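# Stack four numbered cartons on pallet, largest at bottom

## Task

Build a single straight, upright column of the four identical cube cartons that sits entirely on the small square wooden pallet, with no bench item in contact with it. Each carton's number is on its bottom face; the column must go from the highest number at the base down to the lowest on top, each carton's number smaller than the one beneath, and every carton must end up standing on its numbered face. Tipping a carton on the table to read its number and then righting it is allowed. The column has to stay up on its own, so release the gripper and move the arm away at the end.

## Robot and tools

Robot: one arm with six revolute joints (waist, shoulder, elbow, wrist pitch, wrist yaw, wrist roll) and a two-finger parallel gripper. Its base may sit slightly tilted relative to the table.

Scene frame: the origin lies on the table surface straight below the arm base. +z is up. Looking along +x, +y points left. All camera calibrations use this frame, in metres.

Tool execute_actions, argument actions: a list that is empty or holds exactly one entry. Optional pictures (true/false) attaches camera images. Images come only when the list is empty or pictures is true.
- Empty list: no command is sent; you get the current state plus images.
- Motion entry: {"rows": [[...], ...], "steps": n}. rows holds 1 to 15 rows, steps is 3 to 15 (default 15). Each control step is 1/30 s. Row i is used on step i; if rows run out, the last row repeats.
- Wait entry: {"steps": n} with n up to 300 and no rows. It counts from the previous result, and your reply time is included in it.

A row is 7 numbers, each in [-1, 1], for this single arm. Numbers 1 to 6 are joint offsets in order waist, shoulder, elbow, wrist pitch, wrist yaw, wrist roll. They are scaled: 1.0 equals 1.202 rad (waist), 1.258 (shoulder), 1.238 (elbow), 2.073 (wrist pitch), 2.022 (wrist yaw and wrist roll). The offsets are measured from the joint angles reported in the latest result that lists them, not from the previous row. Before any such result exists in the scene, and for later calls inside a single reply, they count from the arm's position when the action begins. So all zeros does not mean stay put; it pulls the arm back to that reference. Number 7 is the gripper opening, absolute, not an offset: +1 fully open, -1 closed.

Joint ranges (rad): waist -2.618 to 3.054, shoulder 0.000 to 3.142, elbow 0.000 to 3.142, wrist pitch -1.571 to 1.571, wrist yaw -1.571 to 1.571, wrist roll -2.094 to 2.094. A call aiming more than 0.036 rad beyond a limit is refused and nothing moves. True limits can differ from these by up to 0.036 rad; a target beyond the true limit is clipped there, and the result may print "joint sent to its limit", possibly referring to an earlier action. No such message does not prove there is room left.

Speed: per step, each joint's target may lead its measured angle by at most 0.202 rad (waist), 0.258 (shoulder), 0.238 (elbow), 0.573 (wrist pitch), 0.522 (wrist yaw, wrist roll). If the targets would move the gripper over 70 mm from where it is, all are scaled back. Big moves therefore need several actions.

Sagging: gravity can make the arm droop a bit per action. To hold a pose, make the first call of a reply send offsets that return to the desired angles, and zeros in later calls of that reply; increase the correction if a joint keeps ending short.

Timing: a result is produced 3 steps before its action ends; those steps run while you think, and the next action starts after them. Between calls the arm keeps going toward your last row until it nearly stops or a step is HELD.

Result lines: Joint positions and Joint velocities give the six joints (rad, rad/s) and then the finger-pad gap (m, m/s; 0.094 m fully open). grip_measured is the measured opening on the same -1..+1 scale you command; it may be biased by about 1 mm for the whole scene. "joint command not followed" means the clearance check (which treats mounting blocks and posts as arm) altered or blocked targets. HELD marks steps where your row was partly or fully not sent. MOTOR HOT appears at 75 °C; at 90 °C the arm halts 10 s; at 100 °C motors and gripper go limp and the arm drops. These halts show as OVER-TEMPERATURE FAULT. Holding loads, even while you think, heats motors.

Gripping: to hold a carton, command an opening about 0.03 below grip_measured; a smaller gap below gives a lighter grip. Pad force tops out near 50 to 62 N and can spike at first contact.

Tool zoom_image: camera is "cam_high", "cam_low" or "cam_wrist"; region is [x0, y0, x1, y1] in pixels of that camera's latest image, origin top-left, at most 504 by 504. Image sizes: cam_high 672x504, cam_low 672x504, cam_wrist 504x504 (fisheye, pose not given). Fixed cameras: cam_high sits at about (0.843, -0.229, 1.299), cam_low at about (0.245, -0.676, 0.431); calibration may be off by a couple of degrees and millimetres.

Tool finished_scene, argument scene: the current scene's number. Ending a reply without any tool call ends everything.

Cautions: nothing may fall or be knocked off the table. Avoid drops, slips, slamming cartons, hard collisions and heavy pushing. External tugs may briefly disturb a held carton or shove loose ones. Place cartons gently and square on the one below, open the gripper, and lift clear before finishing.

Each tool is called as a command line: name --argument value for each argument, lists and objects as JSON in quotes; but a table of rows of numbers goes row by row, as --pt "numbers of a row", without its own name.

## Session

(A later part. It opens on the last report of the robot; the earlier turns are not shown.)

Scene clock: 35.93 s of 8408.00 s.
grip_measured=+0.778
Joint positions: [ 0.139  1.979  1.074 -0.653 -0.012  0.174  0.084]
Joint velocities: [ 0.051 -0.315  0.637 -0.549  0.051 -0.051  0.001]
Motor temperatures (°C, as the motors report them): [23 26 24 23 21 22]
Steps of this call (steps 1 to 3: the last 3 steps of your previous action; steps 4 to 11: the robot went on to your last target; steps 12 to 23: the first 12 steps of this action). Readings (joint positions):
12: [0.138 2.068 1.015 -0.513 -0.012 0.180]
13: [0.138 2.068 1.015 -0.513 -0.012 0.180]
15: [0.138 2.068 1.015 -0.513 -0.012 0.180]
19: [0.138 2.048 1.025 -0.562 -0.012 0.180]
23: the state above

execute_actions --actions '[{"rows":[[0.175,0.055,0.18,-0.064,0,-0.011,0.76],[0.215,0.075,0.205,-0.066,0,-0.011,0.76],[0.25,0.095,0.227,-0.064,0,-0.011,0.76],[0.278,0.118,0.243,-0.056,0,-0.011,0.76],[0.297,0.145,0.253,-0.042,0,-0.011,0.76],[0.308,0.177,0.258,-0.022,0,-0.011,0.76],[0.313,0.213,0.259,0.002,0,-0.011,0.76],[0.315,0.252,0.259,0.028,0,-0.011,0.76],[0.315,0.29,0.259,0.054,0,-0.011,0.76],[0.315,0.326,0.259,0.077,0,-0.011,0.76],[0.315,0.357,0.259,0.096,0,-0.011,0.76],[0.315,0.382,0.259,0.11,0,-0.011,0.76],[0.315,0.40,0.259,0.118,0,-0.011,0.76],[0.315,0.411,0.259,0.12,0,-0.011,0.76],[0.315,0.416,0.259,0.12,0,-0.011,0.76]],"steps":15}]'

execute_actions --actions '[{"steps":10}]' --pictures true

Scene clock: 36.50 s of 8408.00 s.
grip_measured=+0.762
Joint positions: [ 0.539  2.37   1.39  -0.554 -0.019  0.157  0.083]
Joint velocities: [-0.1    1.468 -0.012  0.96  -0.007  0.022 -0.002]
Motor temperatures (°C, as the motors report them): [23 26 24 23 21 22]
Steps of this call (steps 1 to 3: the last 3 steps of your previous action; steps 4 to 5: the robot went on to your last target; steps 6 to 17: the first 12 steps of this action). Readings (joint positions):
6: [0.289 2.003 1.250 -0.719 -0.004 0.164]
7: [0.323 2.014 1.273 -0.728 -0.004 0.163]
9: [0.396 2.053 1.322 -0.738 -0.004 0.162]
13: [0.518 2.180 1.385 -0.686 -0.013 0.159]
17: the state above

Scene clock: 36.83 s of 8408.00 s.
grip_measured=+0.762
Joint positions: [ 0.522  2.528  1.39  -0.451 -0.019  0.157  0.083]
Joint velocities: [-0.012 -0.076 -0.012  0.212 -0.022 -0.095 -0.002]
Motor temperatures (°C, as the motors report them): [23 26 24 23 21 22]
Kept back: nothing.
Steps of this call (steps 1 to 3: the last 3 steps of your previous action; steps 4 to 10: the robot went on to your last target). Readings (joint positions):
1: [0.536 2.419 1.390 -0.527 -0.019 0.157]
2: [0.531 2.462 1.390 -0.506 -0.019 0.157]
4: [0.525 2.520 1.390 -0.487 -0.019 0.157]
8: [0.522 2.535 1.390 -0.468 -0.019 0.157]
10: the state above

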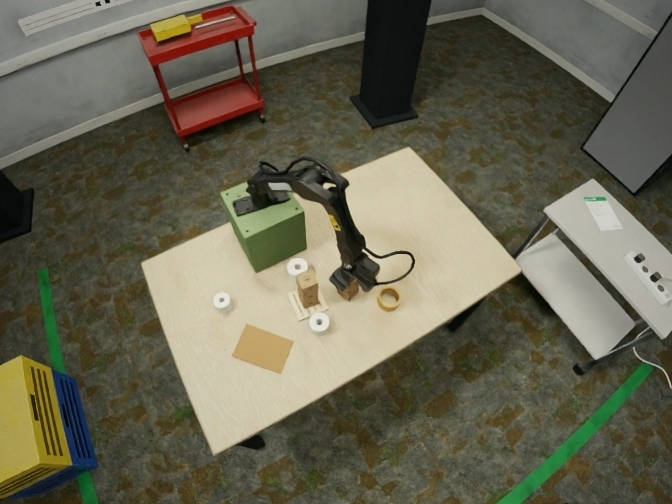

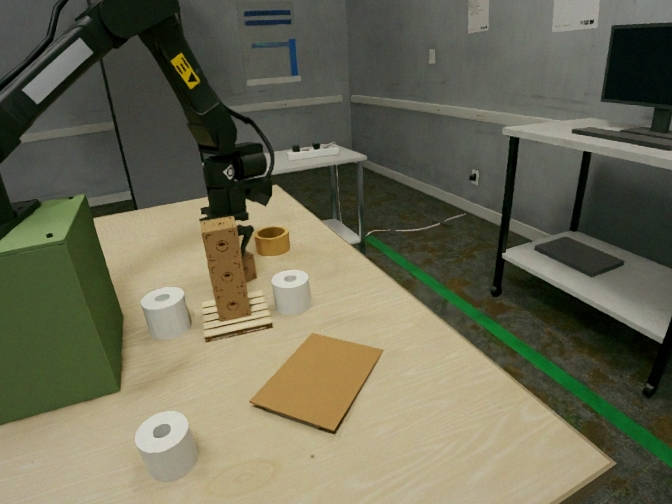

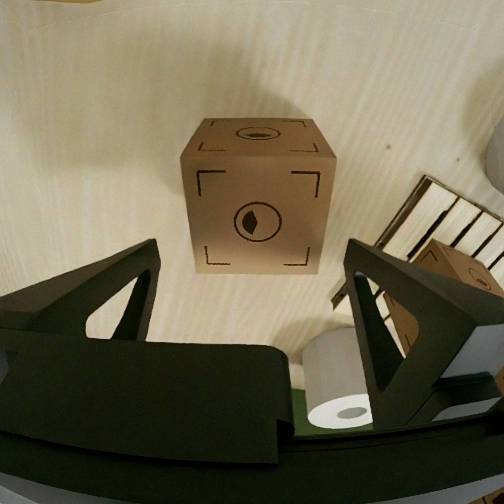

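execute_actions --actions '[{"rows":[[-0.006,0.0,0.008,0.03,0,0,0.74],[-0.0125,0.008,0.016,0.04,0,0,0.74],[-0.0125,0.02,0.024,0.05,0,0,0.74],[-0.0125,0.034,0.03,0.058,0,0,0.74],[-0.0125,0.049,0.034,0.065,0,0,0.74],[-0.0125,0.062,0.035,0.07,0,0,0.74],[-0.0125,0.073,0.035,0.071,0,0,0.74],[-0.0125,0.081,0.035,0.07,0,0,0.74],[-0.0125,0.086,0.035,0.068,0,0,0.74],[-0.0125,0.088,0.035,0.067,0,0,0.74],[-0.0125,0.088,0.035,0.067,0,0,0.74],[-0.0125,0.088,0.035,0.067,0,0,0.65],[-0.0125,0.088,0.035,0.067,0,0,0.5],[-0.0125,0.088,0.035,0.067,0,0,0.37],[-0.0125,0.088,0.035,0.067,0,0,0.28]],"steps":15}]'

execute_actions --actions '[{"rows":[[0,0,0.01,0.008,0,0,0.22],[0,0,0.01,0.008,0,0,0.17]],"steps":7}]' --pictures true

Scene clock: 37.47 s of 8408.00 s.
grip_measured=+0.683
Joint positions: [ 0.514  2.629  1.416 -0.337 -0.019  0.157  0.079]
Joint velocities: [-0.002  0.237 -0.012  0.037 -0.022 -0.007 -0.063]
Motor temperatures (°C, as the motors report them): [23 26 24 23 21 22]
Steps of this call (steps 1 to 7: the robot went on to your last target; steps 8 to 19: the first 12 steps of this action). Readings (joint positions):
8: [0.522 2.524 1.390 -0.428 -0.019 0.157]
9: [0.521 2.524 1.390 -0.423 -0.019 0.157]
11: [0.519 2.530 1.393 -0.405 -0.019 0.157]
15: [0.514 2.581 1.415 -0.350 -0.019 0.157]
19: the state above

Scene clock: 37.70 s of 8408.00 s.
grip_measured=+0.214
Joint positions: [ 0.514  2.64   1.416 -0.336 -0.019  0.157  0.057]
Joint velocities: [-0.012 -0.012  0.012  0.037  0.007  0.022 -0.   ]
Motor temperatures (°C, as the motors report them): [23 26 24 23 21 22]
Steps of this call (steps 1 to 3: the last 3 steps of your previous action; steps 4 to 7: the first 4 steps of this action, its rows measured from where the robot was after step 3). Readings (joint positions):
3: [0.514 2.640 1.416 -0.337 -0.019 0.157]
4: [0.514 2.640 1.416 -0.337 -0.019 0.157]
5: [0.514 2.640 1.416 -0.336 -0.019 0.157]
7: the state above

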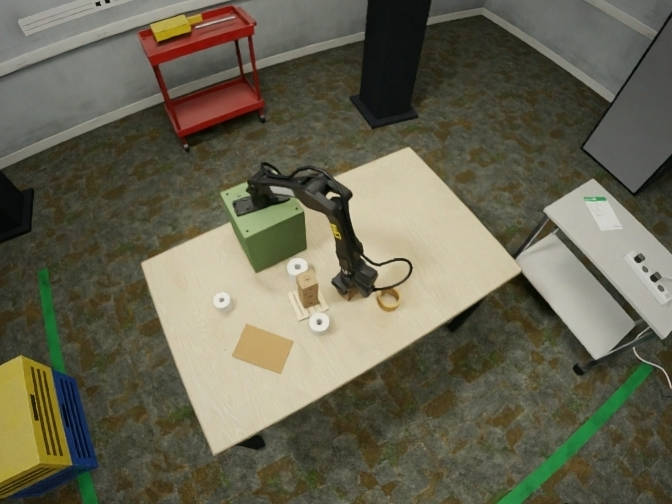

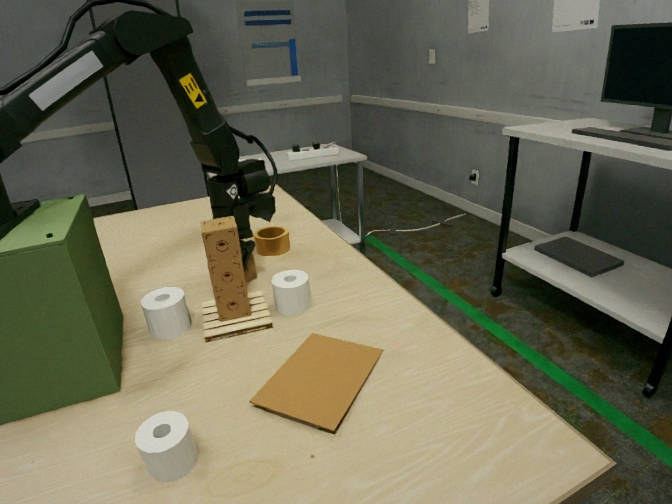

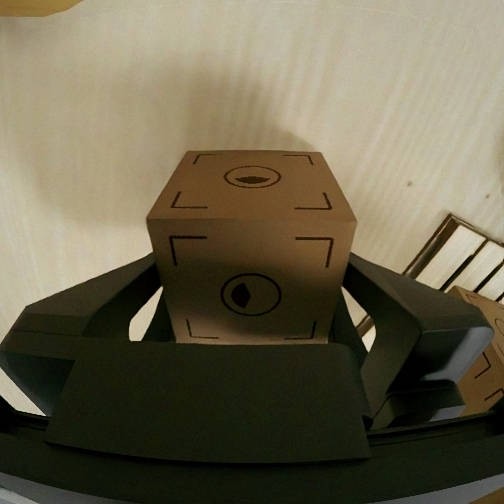

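execute_actions --actions '[{"rows":[[0,-0.01,0.005,-0.003,0,0,0.17],[0,-0.035,-0.005,-0.012,0,0,0.17],[0,-0.072,-0.02,-0.026,0,0,0.17],[0,-0.118,-0.04,-0.043,0,0,0.17],[0,-0.17,-0.064,-0.062,0,0,0.17],[0,-0.225,-0.09,-0.082,0,-0.005,0.17],[0,-0.282,-0.117,-0.102,0,-0.01,0.17],[0,-0.339,-0.144,-0.122,0,-0.018,0.17],[0,-0.394,-0.171,-0.141,0,-0.018,0.17],[0,-0.446,-0.196,-0.158,0,-0.018,0.17],[-0.005,-0.492,-0.219,-0.173,0,-0.018,0.17],[-0.015,-0.531,-0.239,-0.186,0,-0.018,0.17],[-0.03,-0.563,-0.255,-0.196,0,-0.018,0.17],[-0.05,-0.586,-0.267,-0.203,0,-0.018,0.17],[-0.075,-0.60,-0.275,-0.207,0,-0.018,0.17]],"steps":15}]'

Scene clock: 38.37 s of 8408.00 s.
grip_measured=+0.214
Joint positions: [ 0.513  2.105  1.188 -0.561 -0.019  0.138  0.057]
Joint velocities: [-0.027 -2.244 -0.672 -0.872  0.051 -0.11  -0.   ]
Motor temperatures (°C, as the motors report them): [23 26 24 23 21 22]
Steps of this call (steps 1 to 3: the last 3 steps of your previous action; steps 4 to 8: the robot went on to your last target; steps 9 to 20: the first 12 steps of this action). Readings (joint positions):
9: [0.514 2.640 1.416 -0.336 -0.019 0.157]
10: [0.514 2.639 1.416 -0.336 -0.019 0.157]
12: [0.514 2.613 1.401 -0.349 -0.019 0.157]
16: [0.514 2.409 1.291 -0.451 -0.019 0.151]
20: the state above

execute_actions --actions '[{"rows":[[-0.10,-0.175,-0.095,-0.097,0,-0.008,0.17],[-0.132,-0.175,-0.097,-0.097,0,-0.008,0.17],[-0.166,-0.175,-0.097,-0.097,0,-0.008,0.17],[-0.20,-0.175,-0.097,-0.097,0,-0.008,0.17],[-0.232,-0.175,-0.097,-0.097,0,-0.008,0.17],[-0.26,-0.175,-0.097,-0.097,0,-0.008,0.17],[-0.283,-0.175,-0.097,-0.097,0,-0.008,0.17],[-0.30,-0.175,-0.097,-0.097,0,-0.008,0.17],[-0.311,-0.175,-0.097,-0.097,0,-0.008,0.17],[-0.318,-0.175,-0.097,-0.097,0,-0.008,0.17],[-0.321,-0.175,-0.097,-0.097,0,-0.008,0.17]],"steps":15}]'

execute_actions --actions '[{"steps":5}]' --pictures true

zoom_image --camera "cam_wrist" --region '[160, 80, 340, 240]'

Scene clock: 38.93 s of 8408.00 s.
grip_measured=+0.214
Joint positions: [ 0.118  1.883  1.076 -0.741 -0.012  0.129  0.057]
Joint velocities: [-0.144 -0.002 -0.012 -0.037  0.081 -0.051 -0.001]
Motor temperatures (°C, as the motors report them): [23 26 24 23 21 22]
Steps of this call (steps 1 to 3: the last 3 steps of your previous action; steps 4 to 5: the robot went on to your last target; steps 6 to 17: the first 12 steps of this action). Readings (joint positions):
6: [0.430 1.864 1.118 -0.683 -0.023 0.130]
7: [0.409 1.865 1.110 -0.688 -0.024 0.130]
9: [0.353 1.871 1.091 -0.707 -0.026 0.129]
13: [0.199 1.883 1.076 -0.737 -0.024 0.129]
17: the state above

Scene clock: 39.10 s of 8408.00 s.
grip_measured=+0.214
Joint positions: [ 0.119  1.883  1.076 -0.745 -0.013  0.129  0.057]
Joint velocities: [ 0.002  0.002 -0.007 -0.066 -0.022 -0.066 -0.   ]
Motor temperatures (°C, as the motors report them): [23 26 24 23 21 22]
Kept back: nothing.
Steps of this call (steps 1 to 3: the last 3 steps of your previous action; steps 4 to 5: the robot went on to your last target). Readings (joint positions):
1: [0.116 1.883 1.076 -0.743 -0.012 0.129]
2: [0.117 1.883 1.076 -0.743 -0.012 0.129]
4: [0.119 1.883 1.076 -0.744 -0.013 0.129]
5: the state above

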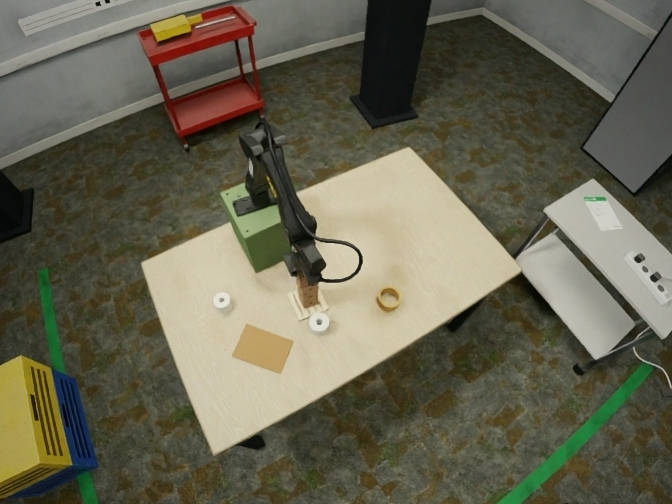

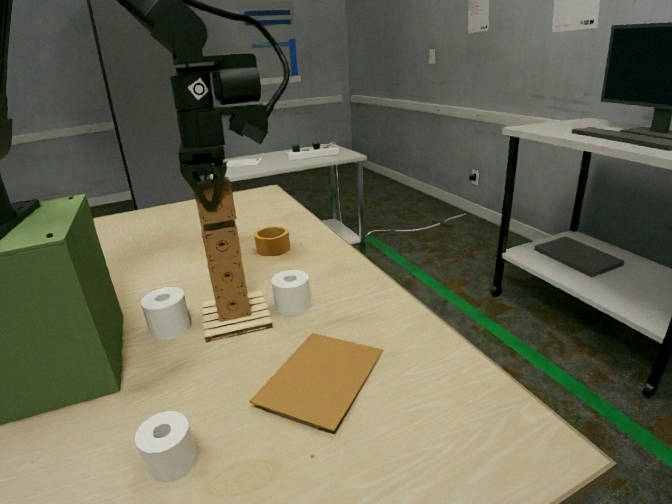

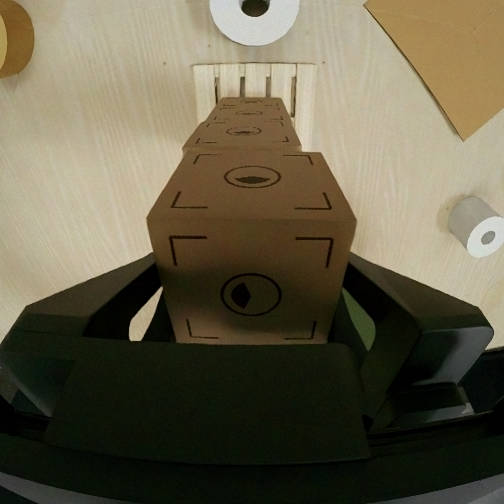

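Region (160, 80, 340, 240) of cam_wrist's 504x504 image, scaled by 2.800, with more detail than that image has.

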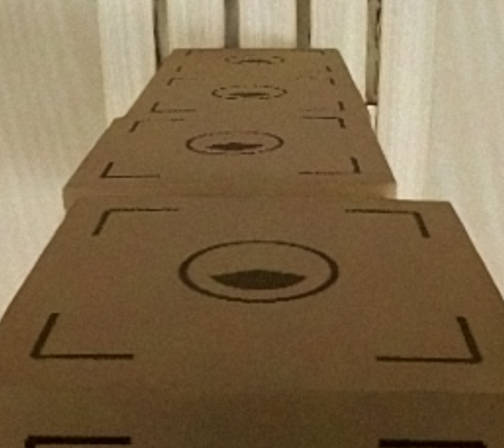

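execute_actions --actions '[{"rows":[[0.006,0.004,-0.008,0.01,0,0,0.17],[0.012,0.009,-0.015,0.018,0,0,0.17],[0.0166,0.014,-0.02,0.024,0,0,0.17],[0.0166,0.017,-0.023,0.027,0,0,0.17],[0.0166,0.019,-0.023,0.027,0,0,0.17]],"steps":14}]' --pictures true

zoom_image --camera "cam_wrist" --region '[160, 80, 340, 240]'

Scene clock: 39.70 s of 8408.00 s.
grip_measured=+0.214
Joint positions: [ 0.133  1.898  1.06  -0.719 -0.013  0.129  0.057]
Joint velocities: [ 0.002  0.012 -0.012  0.022  0.066 -0.022  0.   ]
Motor temperatures (°C, as the motors report them): [23 26 24 23 21 22]
Steps of this call (steps 1 to 7: the robot went on to your last target; steps 8 to 18: the first 11 steps of this action). Readings (joint positions):
8: [0.119 1.883 1.076 -0.746 -0.013 0.129]
9: [0.120 1.883 1.076 -0.744 -0.013 0.129]
11: [0.124 1.883 1.071 -0.733 -0.013 0.129]
15: [0.132 1.894 1.063 -0.720 -0.013 0.129]
18: the state above

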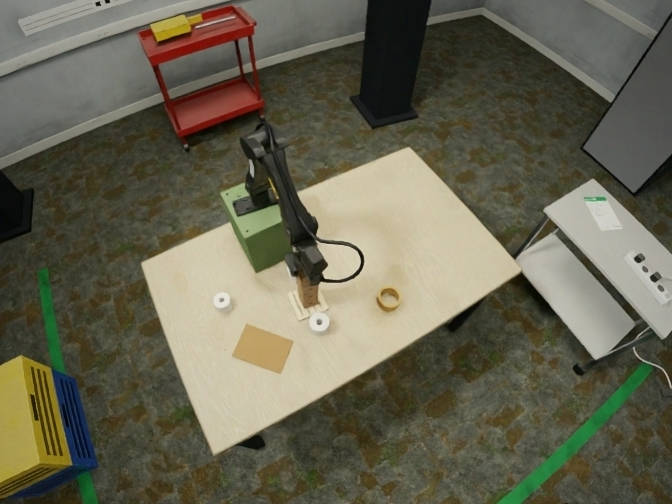

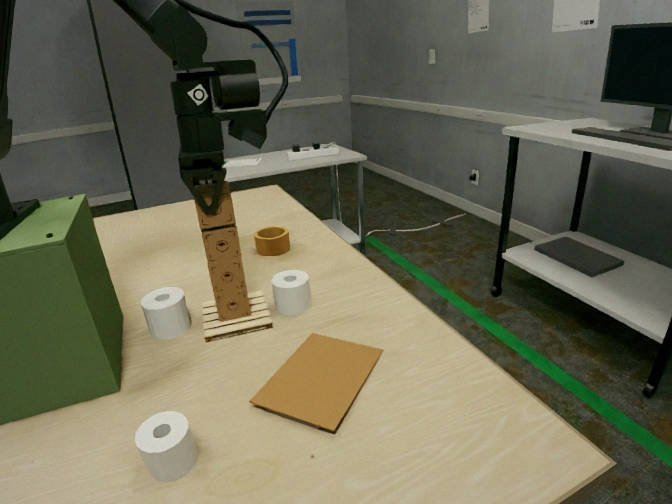

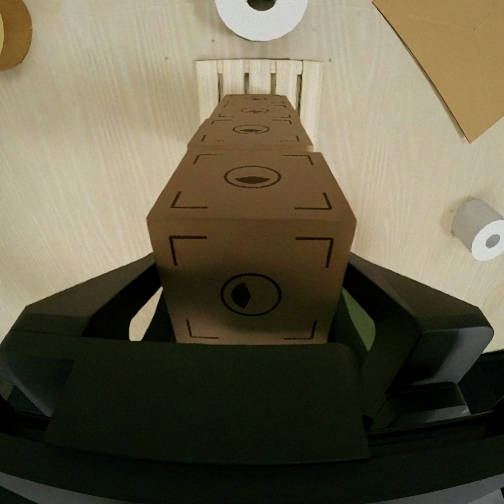

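Region (160, 80, 340, 240) of cam_wrist's 504x504 image, scaled by 2.800, with more detail than that image has.

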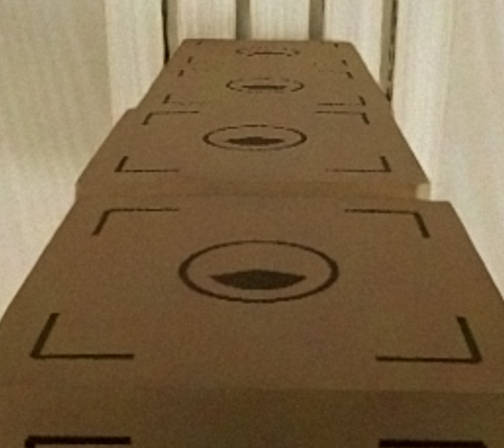

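execute_actions --actions '[{"rows":[[0.004,0.008,-0.012,0.016,0,0,0.17],[0.004,0.011,-0.016,0.02,0,0,0.17],[0.004,0.014,-0.019,0.023,0,0,0.17],[0.004,0.017,-0.019,0.025,0,0,0.17],[0.004,0.020,-0.019,0.025,0,0,0.17],[0.004,0.022,-0.019,0.025,0,0,0.17],[0.004,0.024,-0.019,0.025,0,0,0.17],[0.004,0.026,-0.019,0.025,0,0,0.17]],"steps":15}]' --pictures true

zoom_image --camera "cam_wrist" --region '[160, 80, 340, 240]'

zoom_image --camera "cam_low" --region '[150, 150, 290, 330]'

Scene clock: 40.37 s of 8408.00 s.
grip_measured=+0.214
Joint positions: [ 0.133  1.92   1.056 -0.691 -0.014  0.129  0.057]
Joint velocities: [-0.007 -0.012  0.007  0.081 -0.007 -0.051 -0.   ]
Motor temperatures (°C, as the motors report them): [23 26 24 23 21 22]
Steps of this call (steps 1 to 3: the last 3 steps of your previous action; steps 4 to 8: the robot went on to your last target; steps 9 to 20: the first 12 steps of this action). Readings (joint positions):
9: [0.133 1.898 1.059 -0.714 -0.013 0.129]
10: [0.133 1.898 1.059 -0.712 -0.013 0.129]
12: [0.133 1.898 1.059 -0.707 -0.013 0.129]
16: [0.133 1.911 1.059 -0.695 -0.013 0.129]
20: the state above

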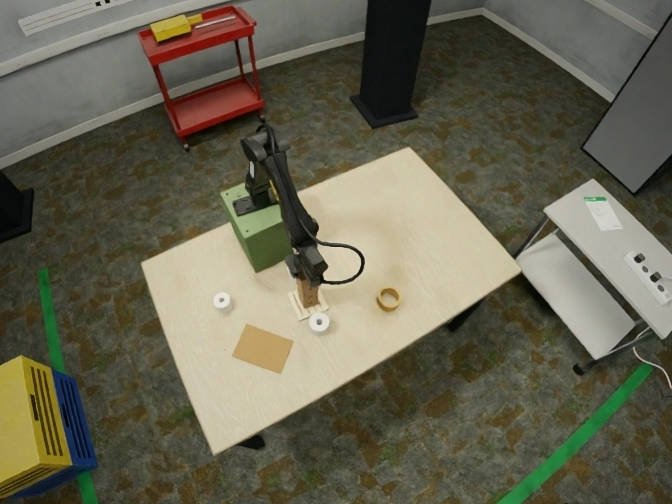

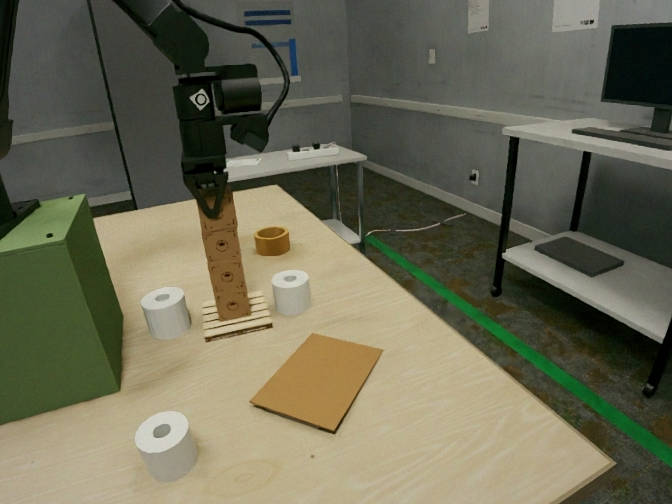

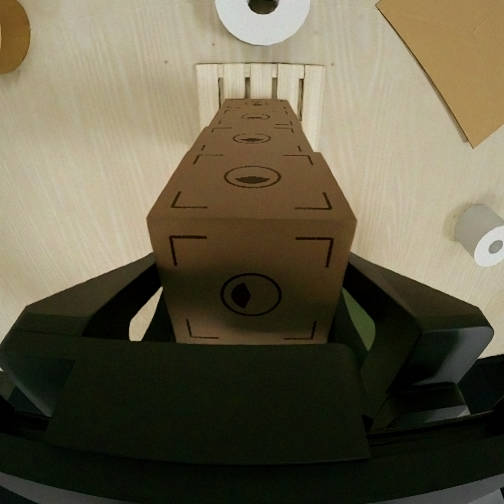

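Region (160, 80, 340, 240) of cam_wrist's 504x504 image, scaled by 2.800, with more detail than that image has.

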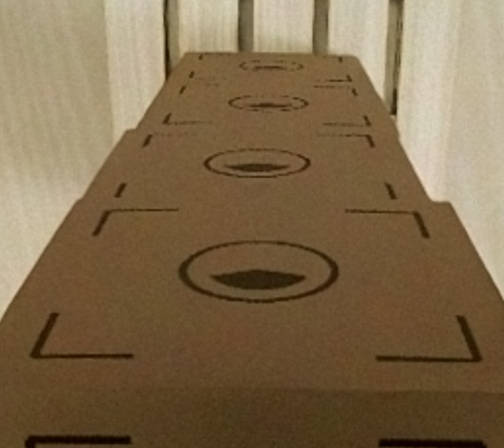

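Region (150, 150, 290, 330) of cam_low's 672x504 image, scaled by 2.800, with more detail than that image has.

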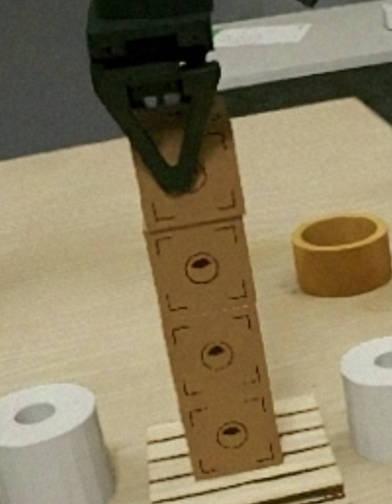

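execute_actions --actions '[{"rows":[[0.004,-0.01,0,0,0,0,0.17],[0.004,-0.018,0,-0.004,0,0,0.17],[0.004,-0.02,0,-0.009,0,0,0.17],[0.004,-0.02,0,-0.0135,0,0,0.17],[0.004,-0.02,0,-0.0135,0,0,0.17],[0.004,-0.02,0,-0.0135,0,0,0.17],[0.004,-0.015,0,-0.0135,0,0,0.17],[0.004,-0.008,0,-0.0135,0,0,0.17],[0.004,-0.002,0,-0.0135,0,0,0.17],[0.004,0.003,0,-0.0135,0,0,0.17],[0.004,0.006,0,-0.0135,0,0,0.17],[0.004,0.009,0,-0.0135,0,0,0.17],[0.004,0.011,0,-0.0135,0,0,0.17]],"steps":15}]'

execute_actions --actions '[{"steps":6}]' --pictures true

zoom_image --camera "cam_wrist" --region '[160, 80, 340, 240]'

zoom_image --camera "cam_low" --region '[150, 150, 290, 330]'

Scene clock: 40.90 s of 8408.00 s.
grip_measured=+0.214
Joint positions: [ 0.133  1.92   1.056 -0.693 -0.014  0.129  0.057]
Joint velocities: [ 0.007 -0.012 -0.002  0.022 -0.051  0.037  0.   ]
Motor temperatures (°C, as the motors report them): [23 26 24 23 21 22]
Steps of this call (steps 1 to 3: the last 3 steps of your previous action; step 4: the robot went on to your last target; steps 5 to 16: the first 12 steps of this action). Readings (joint positions):
5: [0.133 1.920 1.056 -0.690 -0.014 0.129]
6: [0.133 1.920 1.056 -0.690 -0.014 0.129]
8: [0.133 1.920 1.056 -0.692 -0.014 0.129]
12: [0.133 1.920 1.056 -0.693 -0.014 0.129]
16: the state above

Scene clock: 41.10 s of 8408.00 s.
grip_measured=+0.214
Joint positions: [ 0.133  1.92   1.056 -0.693 -0.014  0.129  0.057]
Joint velocities: [ 0.007  0.002  0.007  0.051 -0.037 -0.066 -0.001]
Motor temperatures (°C, as the motors report them): [23 26 24 23 21 22]
Kept back: nothing.
Steps of this call (steps 1 to 3: the last 3 steps of your previous action; steps 4 to 6: the robot went on to your last target). Readings (joint positions):
1: [0.133 1.920 1.056 -0.693 -0.014 0.129]
2: [0.133 1.920 1.056 -0.693 -0.014 0.129]
4: [0.133 1.920 1.056 -0.693 -0.014 0.129]
6: the state above

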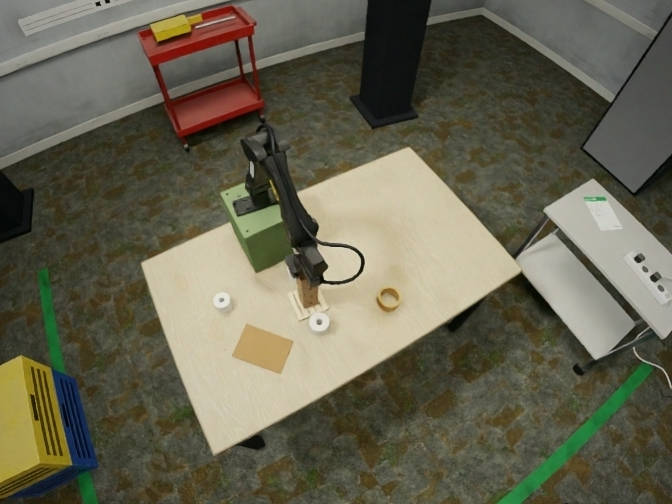

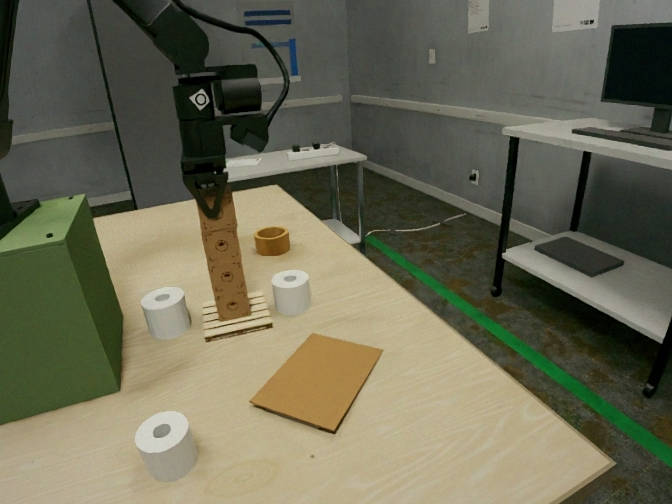

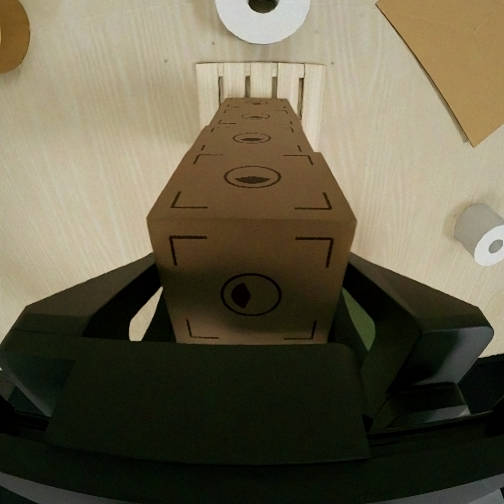

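Region (160, 80, 340, 240) of cam_wrist's 504x504 image, scaled by 2.800, with more detail than that image has.

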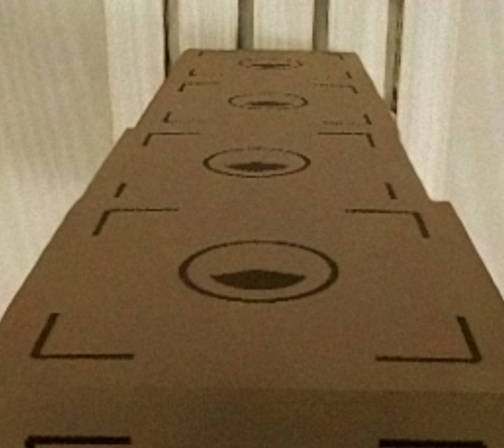

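Region (150, 150, 290, 330) of cam_low's 672x504 image, scaled by 2.800, with more detail than that image has.

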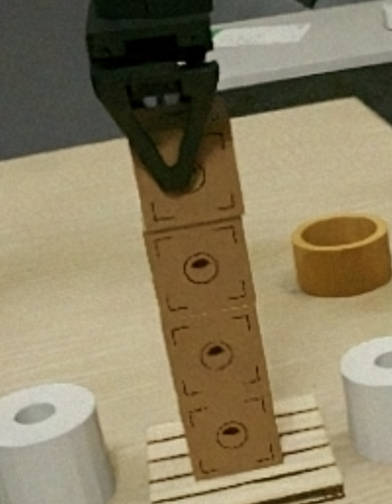

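execute_actions --actions '[{"rows":[[0.004,-0.02,0,0,0,0,0.17],[0.004,-0.032,0,0,0,0,0.17],[0.004,-0.036,0,0,0,0,0.17],[0.004,-0.036,0,0,0,0,0.17],[0.004,-0.036,0,-0.006,0,0,0.17],[0.004,-0.036,0,-0.0125,0,0,0.17]],"steps":13}]'

Scene clock: 41.53 s of 8408.00 s.
grip_measured=+0.214
Joint positions: [ 0.133  1.902  1.056 -0.698 -0.014  0.129  0.057]
Joint velocities: [-0.022 -0.002 -0.007 -0.037 -0.007 -0.051  0.   ]
Motor temperatures (°C, as the motors report them): [23 26 24 23 21 22]
Steps of this call (steps 1 to 3: the robot went on to your last target; steps 4 to 13: the first 10 steps of this action). Readings (joint positions):
4: [0.133 1.920 1.056 -0.693 -0.014 0.129]
5: [0.133 1.918 1.056 -0.693 -0.014 0.129]
7: [0.133 1.912 1.056 -0.693 -0.014 0.129]
11: [0.133 1.903 1.056 -0.696 -0.014 0.129]
13: the state above

execute_actions --actions '[{"rows":[[0.004,-0.005,0,-0.0115,0,0,0.17],[0.004,0.003,0,-0.0115,0,0,0.17],[0.004,0.008,0,-0.0115,0,0,0.17],[0.004,0.012,0,-0.0115,0,0,0.17],[0.004,0.015,0,-0.0115,0,0,0.17],[0.004,0.018,0,-0.0115,0,0,0.17],[0.004,0.021,0,-0.0115,0,0,0.17],[0.004,0.023,0,-0.0115,0,0,0.17],[0.004,0.025,0,-0.0115,0,0,0.17]],"steps":15}]' --pictures true

zoom_image --camera "cam_wrist" --region '[160, 80, 340, 240]'

zoom_image --camera "cam_low" --region '[150, 150, 290, 330]'

Scene clock: 42.10 s of 8408.00 s.
grip_measured=+0.214
Joint positions: [ 0.133  1.92   1.056 -0.705 -0.016  0.129  0.057]
Joint velocities: [-0.002 -0.002 -0.017 -0.037 -0.051 -0.022 -0.001]
Motor temperatures (°C, as the motors report them): [23 26 25 23 21 22]
Steps of this call (steps 1 to 3: the last 3 steps of your previous action; steps 4 to 5: the robot went on to your last target; steps 6 to 17: the first 12 steps of this action). Readings (joint positions):
6: [0.133 1.902 1.056 -0.702 -0.014 0.129]
7: [0.133 1.902 1.056 -0.702 -0.014 0.129]
9: [0.133 1.902 1.056 -0.703 -0.014 0.129]
13: [0.133 1.909 1.056 -0.704 -0.014 0.129]
17: the state above

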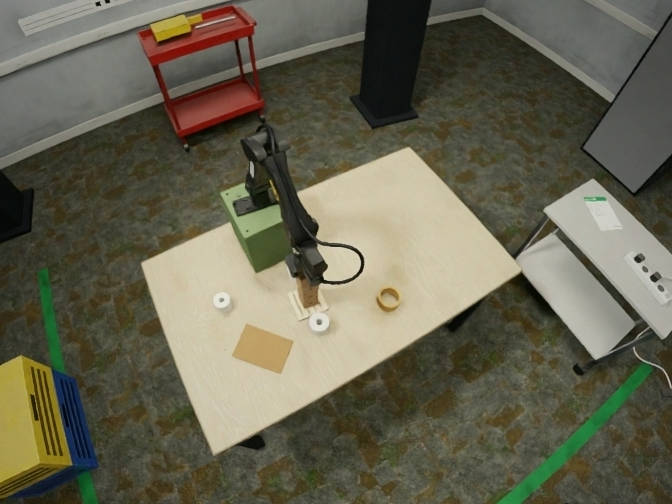

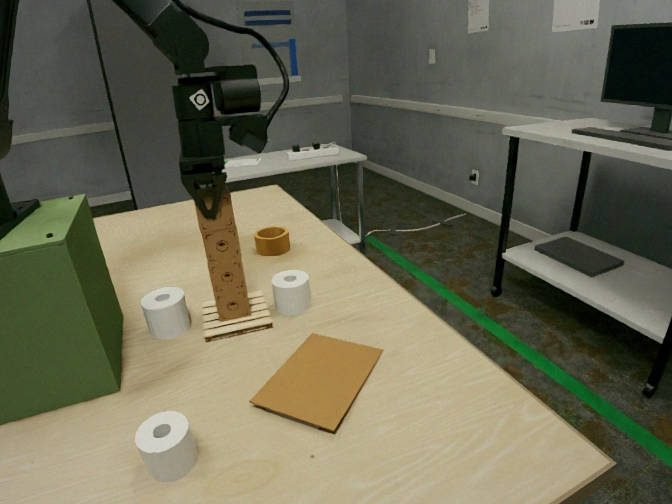

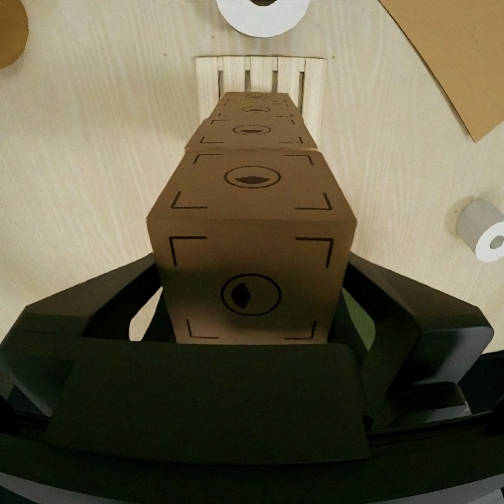

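Region (160, 80, 340, 240) of cam_wrist's 504x504 image, scaled by 2.800, with more detail than that image has.

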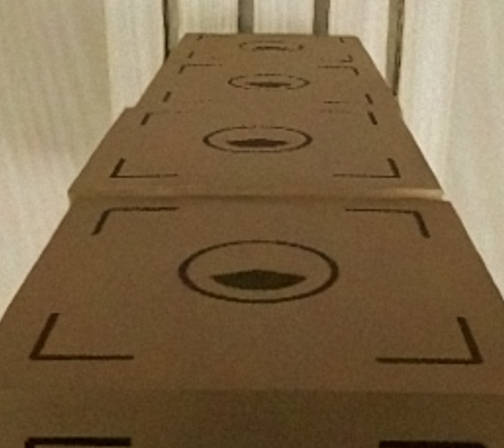

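Region (150, 150, 290, 330) of cam_low's 672x504 image, scaled by 2.800, with more detail than that image has.

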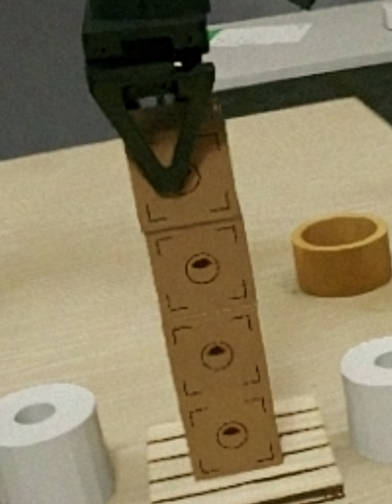

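execute_actions --actions '[{"rows":[[0,0,0.01,0,0,0,0.45],[0,-0.006,0.01,0,0,0,0.75],[0,-0.01,0.012,0,0,0,0.85],[0,-0.016,0.018,-0.006,0,0,0.85],[0,-0.027,0.029,-0.018,0,0,0.85],[0,-0.042,0.044,-0.035,0,0,0.85],[0,-0.058,0.06,-0.054,0,0,0.85],[0,-0.072,0.075,-0.072,0,0,0.85],[0,-0.083,0.087,-0.086,0,0,0.85],[0,-0.09,0.095,-0.095,0,0,0.85],[0,-0.094,0.1,-0.1,0,0,0.85],[0.01,-0.096,0.1,-0.1,0,0,0.85],[0.04,-0.096,0.1,-0.1,0,0,0.85],[0.085,-0.096,0.1,-0.1,0,0,0.85],[0.14,-0.096,0.1,-0.1,0,0,0.85]],"steps":15}]'

execute_actions --actions '[{"rows":[[0.12,-0.01,0.015,0,0,0,0.85],[0.17,-0.01,0.015,0,0,0,0.85],[0.21,-0.01,0.015,0,0,0,0.85],[0.24,-0.01,0.015,0,0,0,0.85],[0.26,-0.01,0.015,0,0,0,0.85],[0.27,-0.01,0.015,0,0,0,0.85]],"steps":12}]' --pictures true

Scene clock: 42.73 s of 8408.00 s.
grip_measured=+0.848
Joint positions: [ 0.133  1.837  1.143 -0.836 -0.017  0.129  0.087]
Joint velocities: [ 0.017 -0.457  0.383 -0.33   0.037 -0.022 -0.   ]
Motor temperatures (°C, as the motors report them): [23 26 25 23 21 22]
Steps of this call (steps 1 to 3: the last 3 steps of your previous action; steps 4 to 7: the robot went on to your last target; steps 8 to 19: the first 12 steps of this action). Readings (joint positions):
8: [0.133 1.920 1.056 -0.705 -0.017 0.129]
9: [0.133 1.920 1.056 -0.705 -0.017 0.129]
11: [0.133 1.920 1.056 -0.705 -0.017 0.129]
15: [0.133 1.903 1.082 -0.759 -0.017 0.129]
19: the state above

Scene clock: 43.13 s of 8408.00 s.
grip_measured=+0.848
Joint positions: [ 0.529  1.806  1.167 -0.852 -0.019  0.129  0.087]
Joint velocities: [-0.007  0.002 -0.017 -0.066 -0.066 -0.051  0.001]
Motor temperatures (°C, as the motors report them): [23 26 25 23 21 22]
Steps of this call (steps 1 to 3: the last 3 steps of your previous action; steps 4 to 12: the first 9 steps of this action, its rows measured from where the robot was after step 3). Readings (joint positions):
3: [0.179 1.807 1.165 -0.854 -0.005 0.129]
4: [0.219 1.806 1.167 -0.854 -0.002 0.129]
5: [0.269 1.806 1.167 -0.853 0.000 0.129]
7: [0.380 1.806 1.167 -0.853 -0.000 0.129]
11: [0.523 1.806 1.167 -0.852 -0.017 0.129]
12: the state above

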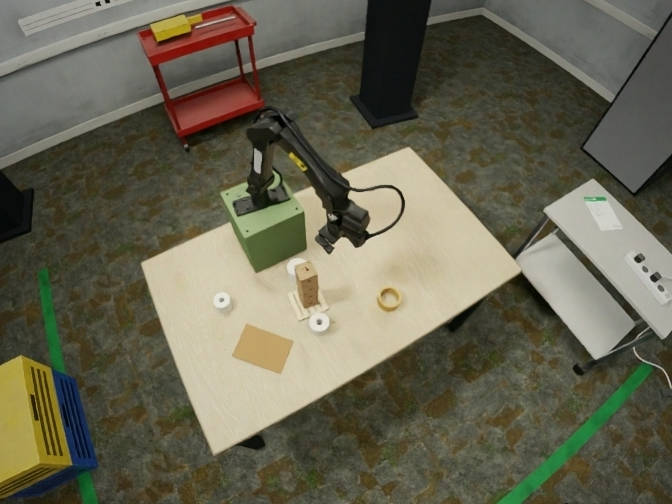

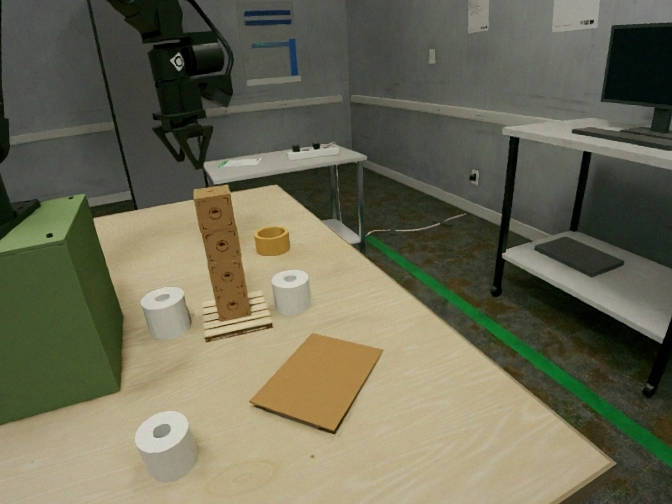

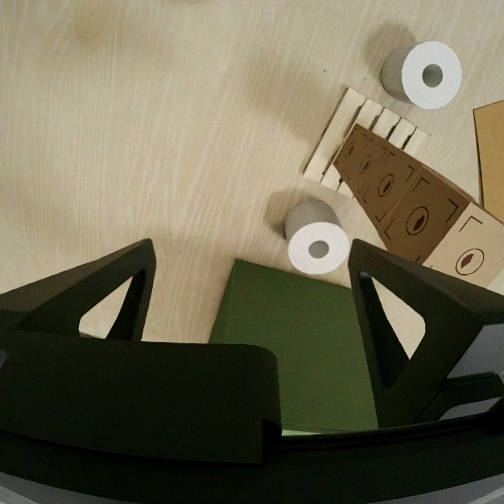

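finished_scene --scene 2

The scene is finished: the task was done.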